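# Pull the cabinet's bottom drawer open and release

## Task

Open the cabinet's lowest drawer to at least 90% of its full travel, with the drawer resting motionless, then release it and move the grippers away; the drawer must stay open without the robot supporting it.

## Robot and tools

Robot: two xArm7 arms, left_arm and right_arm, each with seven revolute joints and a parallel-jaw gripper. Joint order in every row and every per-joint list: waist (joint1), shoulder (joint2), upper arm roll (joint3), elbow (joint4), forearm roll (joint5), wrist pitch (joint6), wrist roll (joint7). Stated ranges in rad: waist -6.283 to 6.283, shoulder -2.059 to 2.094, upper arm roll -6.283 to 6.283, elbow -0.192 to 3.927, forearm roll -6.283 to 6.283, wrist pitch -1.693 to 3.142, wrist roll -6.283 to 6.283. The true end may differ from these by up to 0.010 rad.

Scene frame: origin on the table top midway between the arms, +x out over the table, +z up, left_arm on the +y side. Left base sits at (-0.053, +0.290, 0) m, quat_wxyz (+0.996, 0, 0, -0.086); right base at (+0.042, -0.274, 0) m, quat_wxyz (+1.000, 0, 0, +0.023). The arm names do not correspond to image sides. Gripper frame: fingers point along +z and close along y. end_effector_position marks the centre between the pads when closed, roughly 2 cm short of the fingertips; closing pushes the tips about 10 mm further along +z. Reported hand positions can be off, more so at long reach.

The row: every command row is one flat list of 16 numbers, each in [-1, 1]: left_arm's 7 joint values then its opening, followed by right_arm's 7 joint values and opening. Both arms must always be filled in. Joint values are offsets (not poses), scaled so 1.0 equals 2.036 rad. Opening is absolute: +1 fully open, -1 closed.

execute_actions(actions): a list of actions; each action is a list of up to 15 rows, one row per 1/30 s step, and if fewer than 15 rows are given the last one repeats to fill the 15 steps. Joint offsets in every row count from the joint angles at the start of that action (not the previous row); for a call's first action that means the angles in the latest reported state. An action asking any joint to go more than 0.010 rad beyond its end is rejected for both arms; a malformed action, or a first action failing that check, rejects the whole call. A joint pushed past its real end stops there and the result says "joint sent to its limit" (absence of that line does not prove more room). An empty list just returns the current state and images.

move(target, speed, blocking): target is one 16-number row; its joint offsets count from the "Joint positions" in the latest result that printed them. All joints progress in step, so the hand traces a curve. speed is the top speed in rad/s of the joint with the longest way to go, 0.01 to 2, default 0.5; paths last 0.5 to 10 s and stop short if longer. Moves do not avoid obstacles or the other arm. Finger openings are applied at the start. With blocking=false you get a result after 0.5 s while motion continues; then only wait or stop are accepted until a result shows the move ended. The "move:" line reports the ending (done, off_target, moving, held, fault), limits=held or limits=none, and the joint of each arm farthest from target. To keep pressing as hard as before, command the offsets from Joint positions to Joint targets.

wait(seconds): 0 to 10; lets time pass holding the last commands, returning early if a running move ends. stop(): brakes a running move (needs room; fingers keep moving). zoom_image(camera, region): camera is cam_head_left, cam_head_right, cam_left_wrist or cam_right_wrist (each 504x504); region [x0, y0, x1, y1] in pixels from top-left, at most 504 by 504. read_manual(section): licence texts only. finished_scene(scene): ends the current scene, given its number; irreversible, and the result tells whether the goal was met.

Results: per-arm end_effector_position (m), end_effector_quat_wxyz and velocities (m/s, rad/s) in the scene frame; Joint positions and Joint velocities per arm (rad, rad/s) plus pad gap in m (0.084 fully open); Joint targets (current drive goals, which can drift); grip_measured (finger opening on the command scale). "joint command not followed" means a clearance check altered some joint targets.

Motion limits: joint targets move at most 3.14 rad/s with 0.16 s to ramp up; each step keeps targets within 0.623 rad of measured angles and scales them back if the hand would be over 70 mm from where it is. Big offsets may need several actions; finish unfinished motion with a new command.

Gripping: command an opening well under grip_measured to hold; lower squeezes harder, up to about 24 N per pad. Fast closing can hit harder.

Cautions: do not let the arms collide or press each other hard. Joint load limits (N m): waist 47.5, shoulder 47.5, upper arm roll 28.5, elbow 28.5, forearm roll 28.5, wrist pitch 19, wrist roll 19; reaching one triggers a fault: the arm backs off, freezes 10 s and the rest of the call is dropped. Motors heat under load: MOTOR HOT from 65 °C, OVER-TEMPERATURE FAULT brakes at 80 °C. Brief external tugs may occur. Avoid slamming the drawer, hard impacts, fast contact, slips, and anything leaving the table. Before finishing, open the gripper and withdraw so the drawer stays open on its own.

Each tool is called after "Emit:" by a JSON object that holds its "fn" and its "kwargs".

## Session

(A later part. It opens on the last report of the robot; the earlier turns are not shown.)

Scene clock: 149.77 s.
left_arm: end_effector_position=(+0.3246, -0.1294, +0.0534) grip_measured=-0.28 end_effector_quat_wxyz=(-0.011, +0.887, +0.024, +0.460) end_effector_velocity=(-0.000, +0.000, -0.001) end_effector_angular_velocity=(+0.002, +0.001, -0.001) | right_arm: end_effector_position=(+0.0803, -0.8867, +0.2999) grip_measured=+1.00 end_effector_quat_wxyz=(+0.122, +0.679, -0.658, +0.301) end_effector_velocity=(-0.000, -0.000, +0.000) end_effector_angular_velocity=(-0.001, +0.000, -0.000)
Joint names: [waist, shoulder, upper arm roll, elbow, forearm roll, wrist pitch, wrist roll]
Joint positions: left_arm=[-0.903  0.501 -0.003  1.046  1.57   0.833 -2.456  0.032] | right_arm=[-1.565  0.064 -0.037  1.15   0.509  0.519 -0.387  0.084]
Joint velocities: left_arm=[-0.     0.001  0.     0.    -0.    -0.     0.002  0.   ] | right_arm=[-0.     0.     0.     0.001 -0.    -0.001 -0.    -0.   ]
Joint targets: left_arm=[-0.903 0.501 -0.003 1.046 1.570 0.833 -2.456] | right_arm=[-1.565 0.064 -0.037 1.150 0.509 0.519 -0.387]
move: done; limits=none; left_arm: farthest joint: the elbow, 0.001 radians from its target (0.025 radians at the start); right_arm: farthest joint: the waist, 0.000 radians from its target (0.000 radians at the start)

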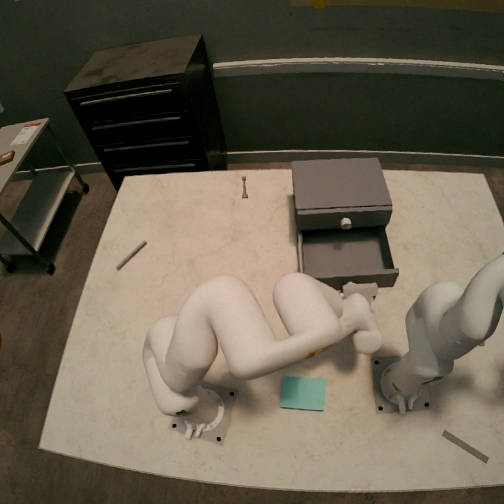

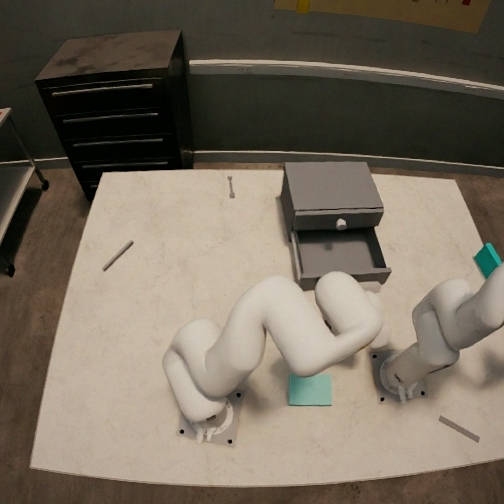

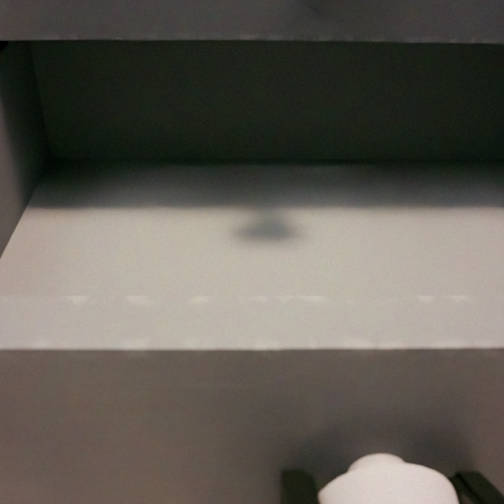

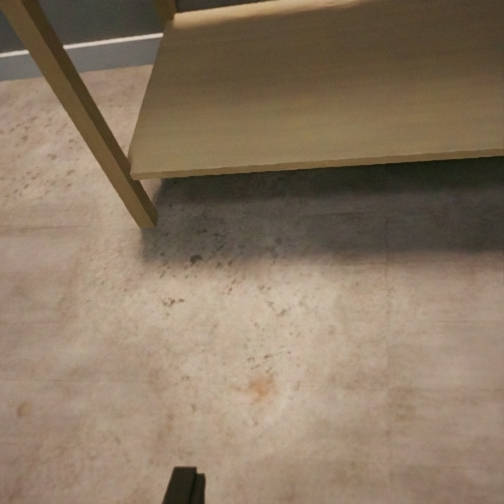

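Emit:
{"fn": "move", "kwargs": {"target": [-0.0159,-0.0068,0,-0.011,-0.010,0.008,-0.0058,-0.8,0,0,0,0,0,0,0,1], "speed": 0.05}}

Scene clock: 152.23 s.
left_arm: end_effector_position=(+0.3092, -0.1305, +0.0533) grip_measured=-0.28 end_effector_quat_wxyz=(-0.011, +0.888, +0.024, +0.460) end_effector_velocity=(-0.000, -0.000, -0.000) end_effector_angular_velocity=(-0.000, +0.001, -0.001) | right_arm: end_effector_position=(+0.0803, -0.8867, +0.2999) grip_measured=+1.00 end_effector_quat_wxyz=(+0.122, +0.679, -0.658, +0.301) end_effector_velocity=(+0.000, -0.000, -0.000) end_effector_angular_velocity=(+0.000, +0.000, +0.001)
Joint names: [waist, shoulder, upper arm roll, elbow, forearm roll, wrist pitch, wrist roll]
Joint positions: left_arm=[-0.935  0.487 -0.003  1.024  1.549  0.849 -2.468  0.032] | right_arm=[-1.565  0.064 -0.037  1.15   0.509  0.519 -0.387  0.084]
Joint velocities: left_arm=[ 0.     0.    -0.001  0.    -0.    -0.001  0.     0.   ] | right_arm=[ 0.001  0.     0.     0.    -0.     0.    -0.     0.   ]
Joint targets: left_arm=[-0.935 0.487 -0.003 1.024 1.549 0.849 -2.468] | right_arm=[-1.565 0.064 -0.037 1.150 0.509 0.519 -0.387]
move: done; limits=none; left_arm: farthest joint: the wrist pitch, 0.001 radians from its target (0.016 radians at the start); right_arm: farthest joint: the waist, 0.000 radians from its target (0.000 radians at the start)

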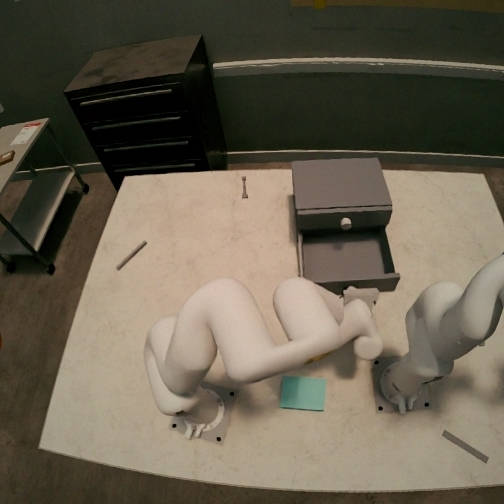

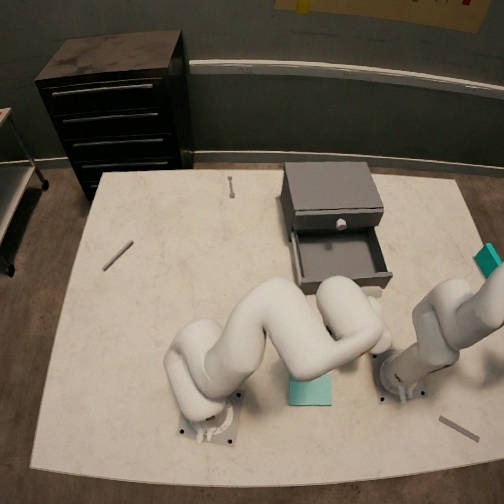

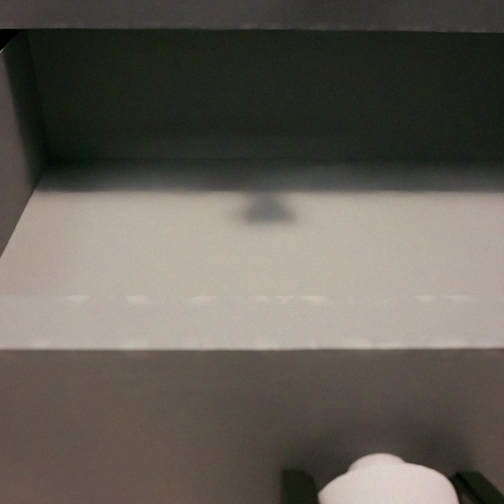

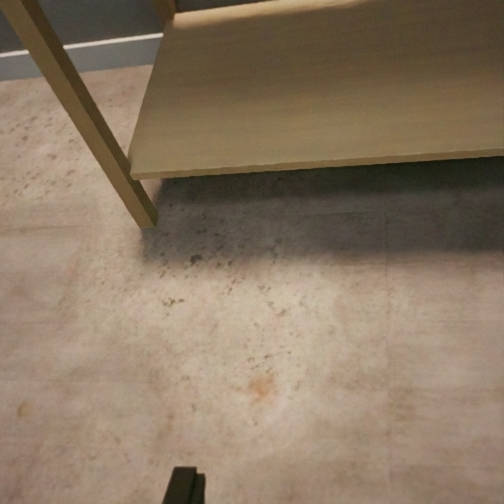

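Emit:
{"fn": "move", "kwargs": {"target": [-0.0131,-0.0051,0,-0.0081,-0.0087,0.0064,-0.0043,-0.8,0,0,0,0,0,0,0,1], "speed": 0.05}}

Scene clock: 155.00 s.
left_arm: end_effector_position=(+0.3001, -0.1309, +0.0557) grip_measured=-0.29 end_effector_quat_wxyz=(-0.011, +0.887, +0.027, +0.462) end_effector_velocity=(-0.002, -0.002, -0.000) end_effector_angular_velocity=(-0.002, +0.001, -0.002) | right_arm: end_effector_position=(+0.0803, -0.8867, +0.2999) grip_measured=+1.00 end_effector_quat_wxyz=(+0.122, +0.679, -0.658, +0.301) end_effector_velocity=(+0.000, -0.000, +0.001) end_effector_angular_velocity=(-0.001, -0.000, +0.000)
Joint names: [waist, shoulder, upper arm roll, elbow, forearm roll, wrist pitch, wrist roll]
Joint positions: left_arm=[-0.96   0.475 -0.     1.011  1.532  0.864 -2.477  0.032] | right_arm=[-1.565  0.064 -0.037  1.15   0.509  0.519 -0.387  0.084]
Joint velocities: left_arm=[-0.001  0.001 -0.003  0.002 -0.001  0.001 -0.001 -0.   ] | right_arm=[-0.    -0.     0.001  0.001 -0.     0.    -0.     0.   ]
Joint targets: left_arm=[-0.962 0.476 -0.003 1.008 1.532 0.862 -2.477] | right_arm=[-1.565 0.064 -0.037 1.150 0.509 0.519 -0.387]
move: done; limits=none; left_arm: farthest joint: the upper arm roll, 0.003 radians from its target (0.000 radians at the start); right_arm: farthest joint: the waist, 0.000 radians from its target (0.000 radians at the start)

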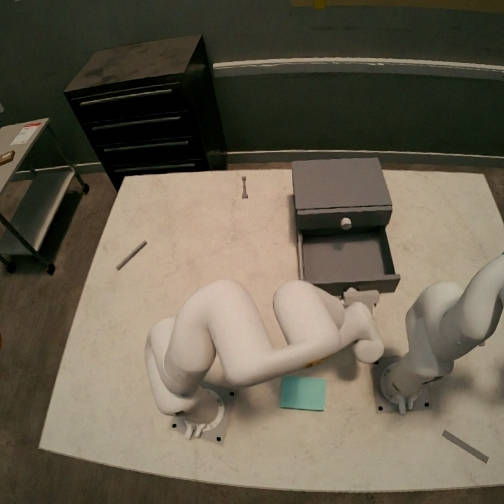

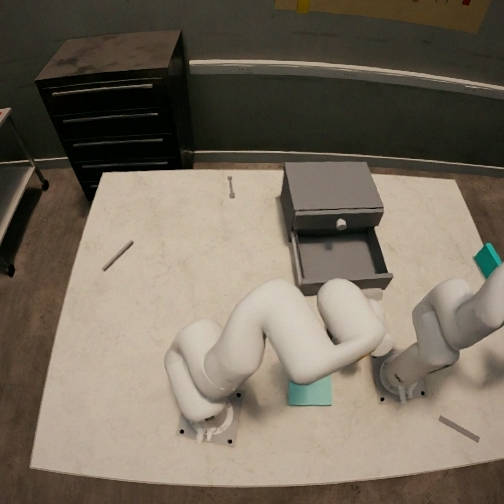

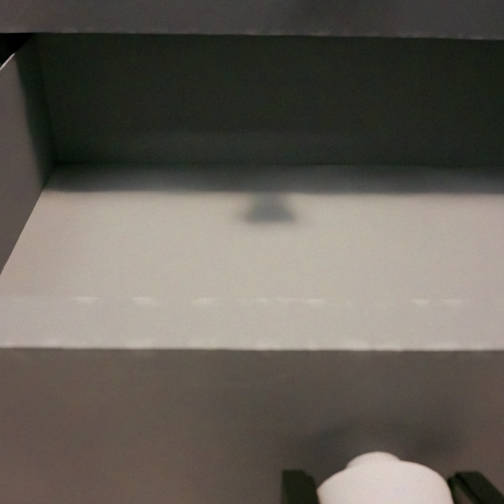

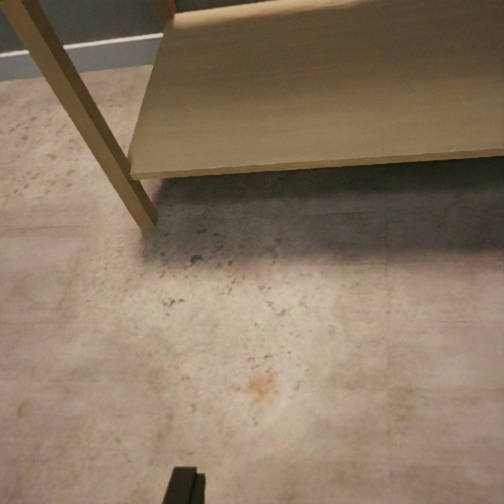

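Emit:
{"fn": "move", "kwargs": {"target": [0,0,0,0,0,0,0,1,0,0,0,0,0,0,0,1]}}

Emit:
{"fn": "move", "kwargs": {"target": [-0.008,-0.11,0,-0.055,-0.084,0,0.1,1,0,0,0,0,0,0,0,1], "speed": 0.4}}

Scene clock: 159.80 s.
left_arm: end_effector_position=(+0.2998, -0.1310, +0.0555) grip_measured=+1.00 end_effector_quat_wxyz=(-0.011, +0.887, +0.027, +0.461) end_effector_velocity=(+0.002, +0.001, +0.001) end_effector_angular_velocity=(-0.000, -0.002, +0.003) | right_arm: end_effector_position=(+0.0803, -0.8867, +0.2999) grip_measured=+1.00 end_effector_quat_wxyz=(+0.122, +0.679, -0.658, +0.301) end_effector_velocity=(-0.001, -0.001, +0.000) end_effector_angular_velocity=(-0.001, +0.000, -0.001)
Joint names: [waist, shoulder, upper arm roll, elbow, forearm roll, wrist pitch, wrist roll]
Joint positions: left_arm=[-0.961  0.475 -0.     1.01   1.532  0.863 -2.477  0.084] | right_arm=[-1.565  0.064 -0.037  1.15   0.509  0.519 -0.387  0.084]
Joint velocities: left_arm=[ 0.001 -0.     0.002  0.001  0.     0.001 -0.     0.   ] | right_arm=[-0.001  0.001 -0.     0.002 -0.    -0.     0.     0.   ]
Joint targets: left_arm=[-0.960 0.475 -0.000 1.011 1.532 0.864 -2.477] | right_arm=[-1.565 0.064 -0.037 1.150 0.509 0.519 -0.387]
move: done; limits=none; left_arm: farthest joint: the waist, 0.001 radians from its target (0.002 radians at the start); right_arm: farthest joint: the waist, 0.000 radians from its target (0.000 radians at the start)

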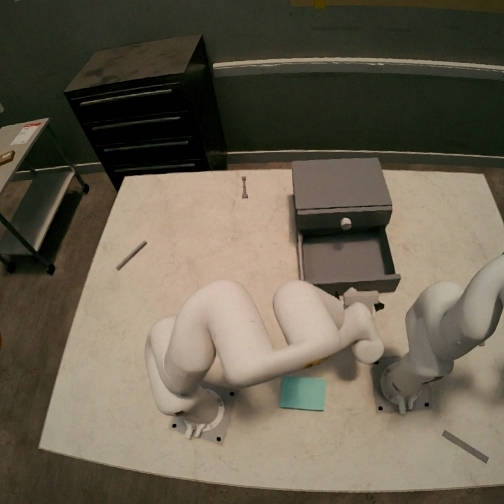

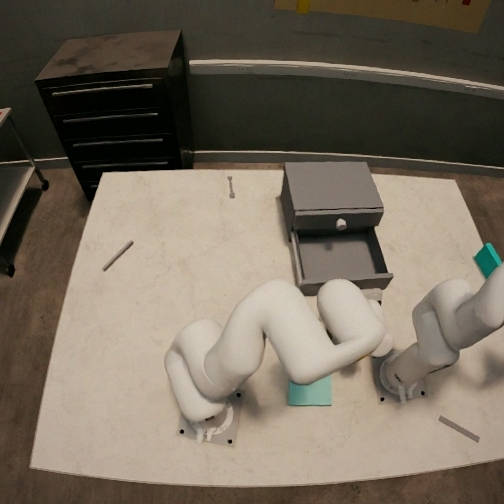

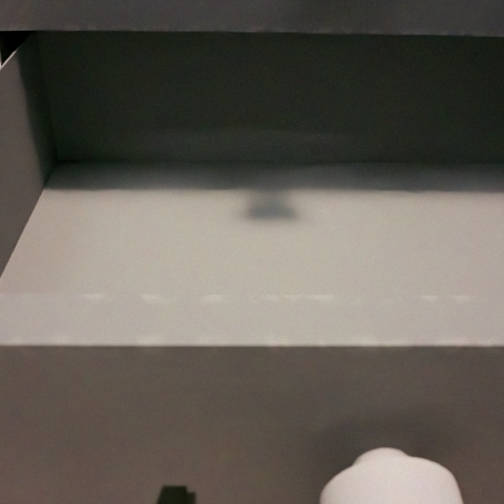

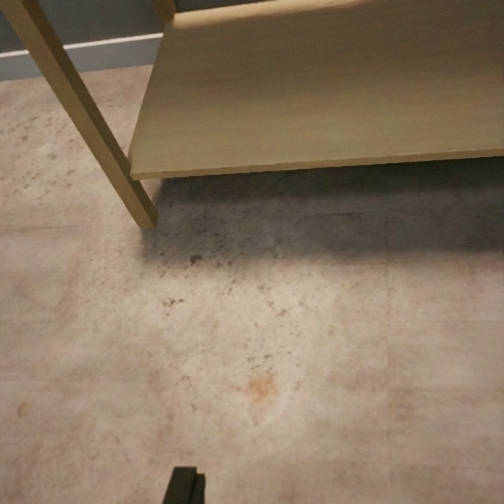

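Scene clock: 160.80 s.
left_arm: end_effector_position=(+0.2787, -0.1118, +0.1167) grip_measured=+1.00 end_effector_quat_wxyz=(-0.023, +0.898, +0.024, +0.439) end_effector_velocity=(+0.000, -0.002, +0.003) end_effector_angular_velocity=(-0.006, -0.003, -0.003) | right_arm: end_effector_position=(+0.0803, -0.8867, +0.2999) grip_measured=+1.00 end_effector_quat_wxyz=(+0.122, +0.679, -0.658, +0.301) end_effector_velocity=(+0.000, -0.000, +0.001) end_effector_angular_velocity=(-0.001, -0.000, +0.001)
Joint names: [waist, shoulder, upper arm roll, elbow, forearm roll, wrist pitch, wrist roll]
Joint positions: left_arm=[-0.977  0.252 -0.     0.898  1.361  0.864 -2.273  0.084] | right_arm=[-1.565  0.064 -0.037  1.15   0.509  0.519 -0.387  0.084]
Joint velocities: left_arm=[-0.001 -0.004 -0.001  0.003  0.001 -0.001  0.001  0.   ] | right_arm=[ 0.001 -0.    -0.     0.001  0.     0.     0.    -0.   ]
Joint targets: left_arm=[-0.977 0.251 -0.000 0.899 1.361 0.863 -2.273] | right_arm=[-1.565 0.064 -0.037 1.150 0.509 0.519 -0.387]
move: done; limits=none; left_arm: farthest joint: the shoulder, 0.001 radians from its target (0.224 radians at the start); right_arm: farthest joint: the waist, 0.000 radians from its target (0.000 radians at the start)

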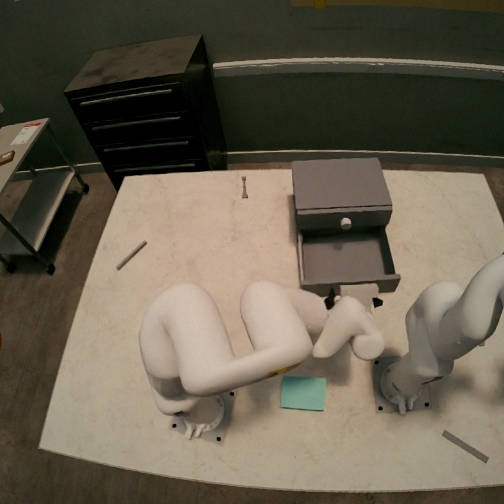

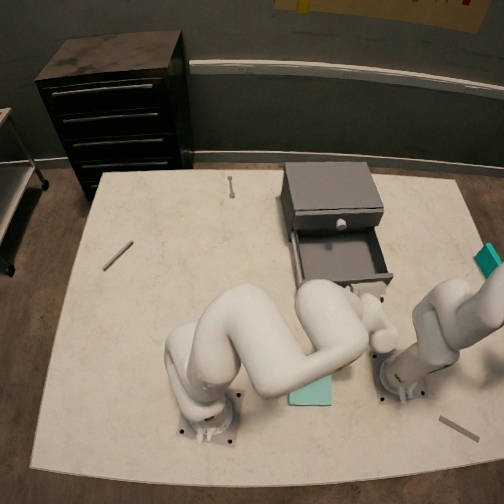

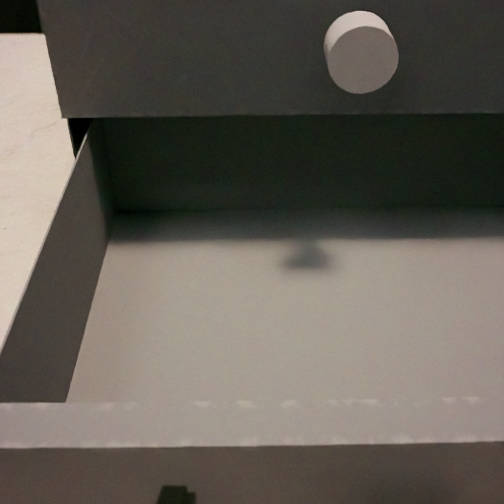

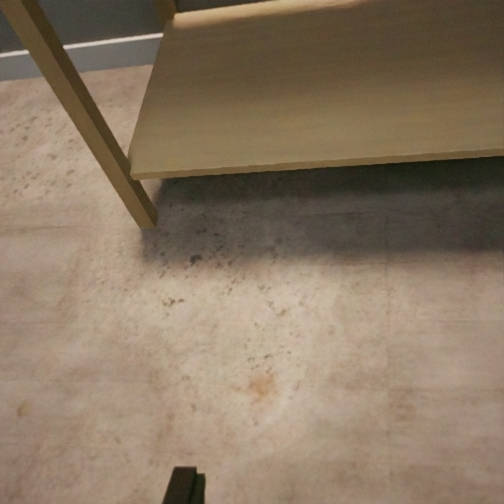

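Emit:
{"fn": "move", "kwargs": {"target": [0,-0.3,0,-0.15,0,0,0,1,0,0,0,0,0,0,0,1], "speed": 0.8}}

Scene clock: 163.77 s.
left_arm: end_effector_position=(+0.2507, -0.0492, +0.2714) grip_measured=+1.00 end_effector_quat_wxyz=(+0.103, +0.864, +0.085, +0.486) end_effector_velocity=(+0.000, -0.000, +0.003) end_effector_angular_velocity=(-0.006, -0.003, -0.000) | right_arm: end_effector_position=(+0.0803, -0.8867, +0.2999) grip_measured=+1.00 end_effector_quat_wxyz=(+0.122, +0.679, -0.658, +0.301) end_effector_velocity=(-0.000, -0.000, -0.000) end_effector_angular_velocity=(-0.000, +0.000, -0.000)
Joint names: [waist, shoulder, upper arm roll, elbow, forearm roll, wrist pitch, wrist roll]
Joint positions: left_arm=[-0.977 -0.358 -0.     0.593  1.361  0.863 -2.273  0.084] | right_arm=[-1.565  0.064 -0.037  1.15   0.509  0.519 -0.387  0.084]
Joint velocities: left_arm=[ 0.    -0.005 -0.001  0.002 -0.     0.    -0.    -0.   ] | right_arm=[-0.     0.001 -0.     0.001  0.    -0.     0.     0.   ]
Joint targets: left_arm=[-0.977 -0.359 -0.000 0.593 1.361 0.864 -2.273] | right_arm=[-1.565 0.064 -0.037 1.150 0.509 0.519 -0.387]
move: done; limits=none; left_arm: farthest joint: the shoulder, 0.001 radians from its target (0.610 radians at the start); right_arm: farthest joint: the waist, 0.000 radians from its target (0.000 radians at the start)

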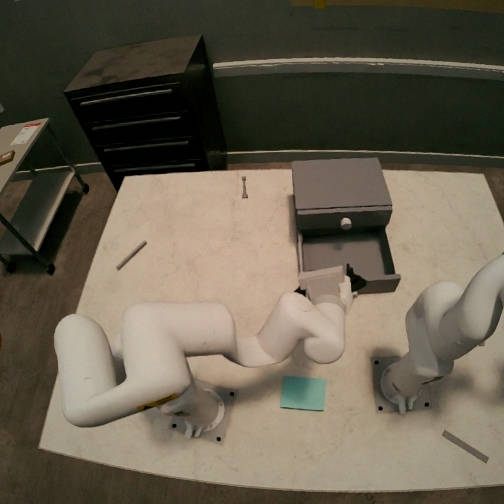

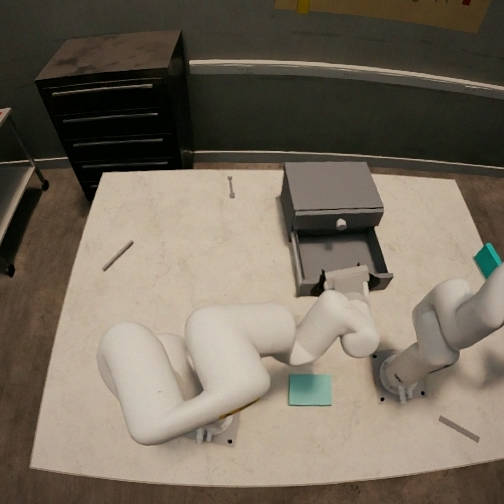

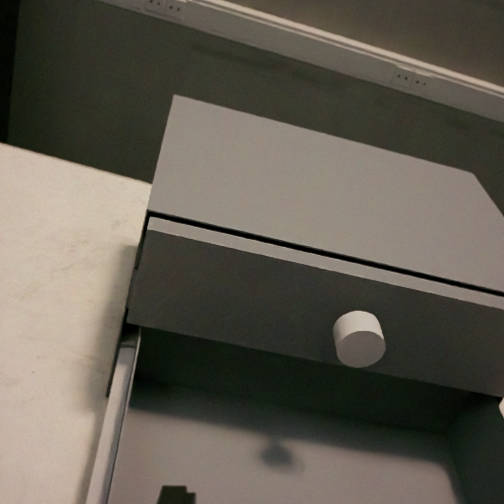

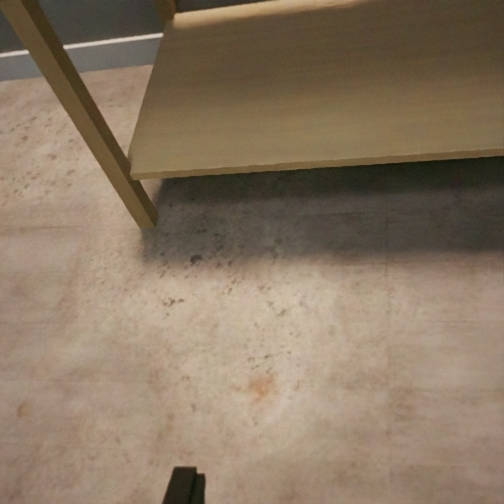

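Emit:
{"fn": "finished_scene", "kwargs": {"scene": 1}}

The scene is finished: the task was done.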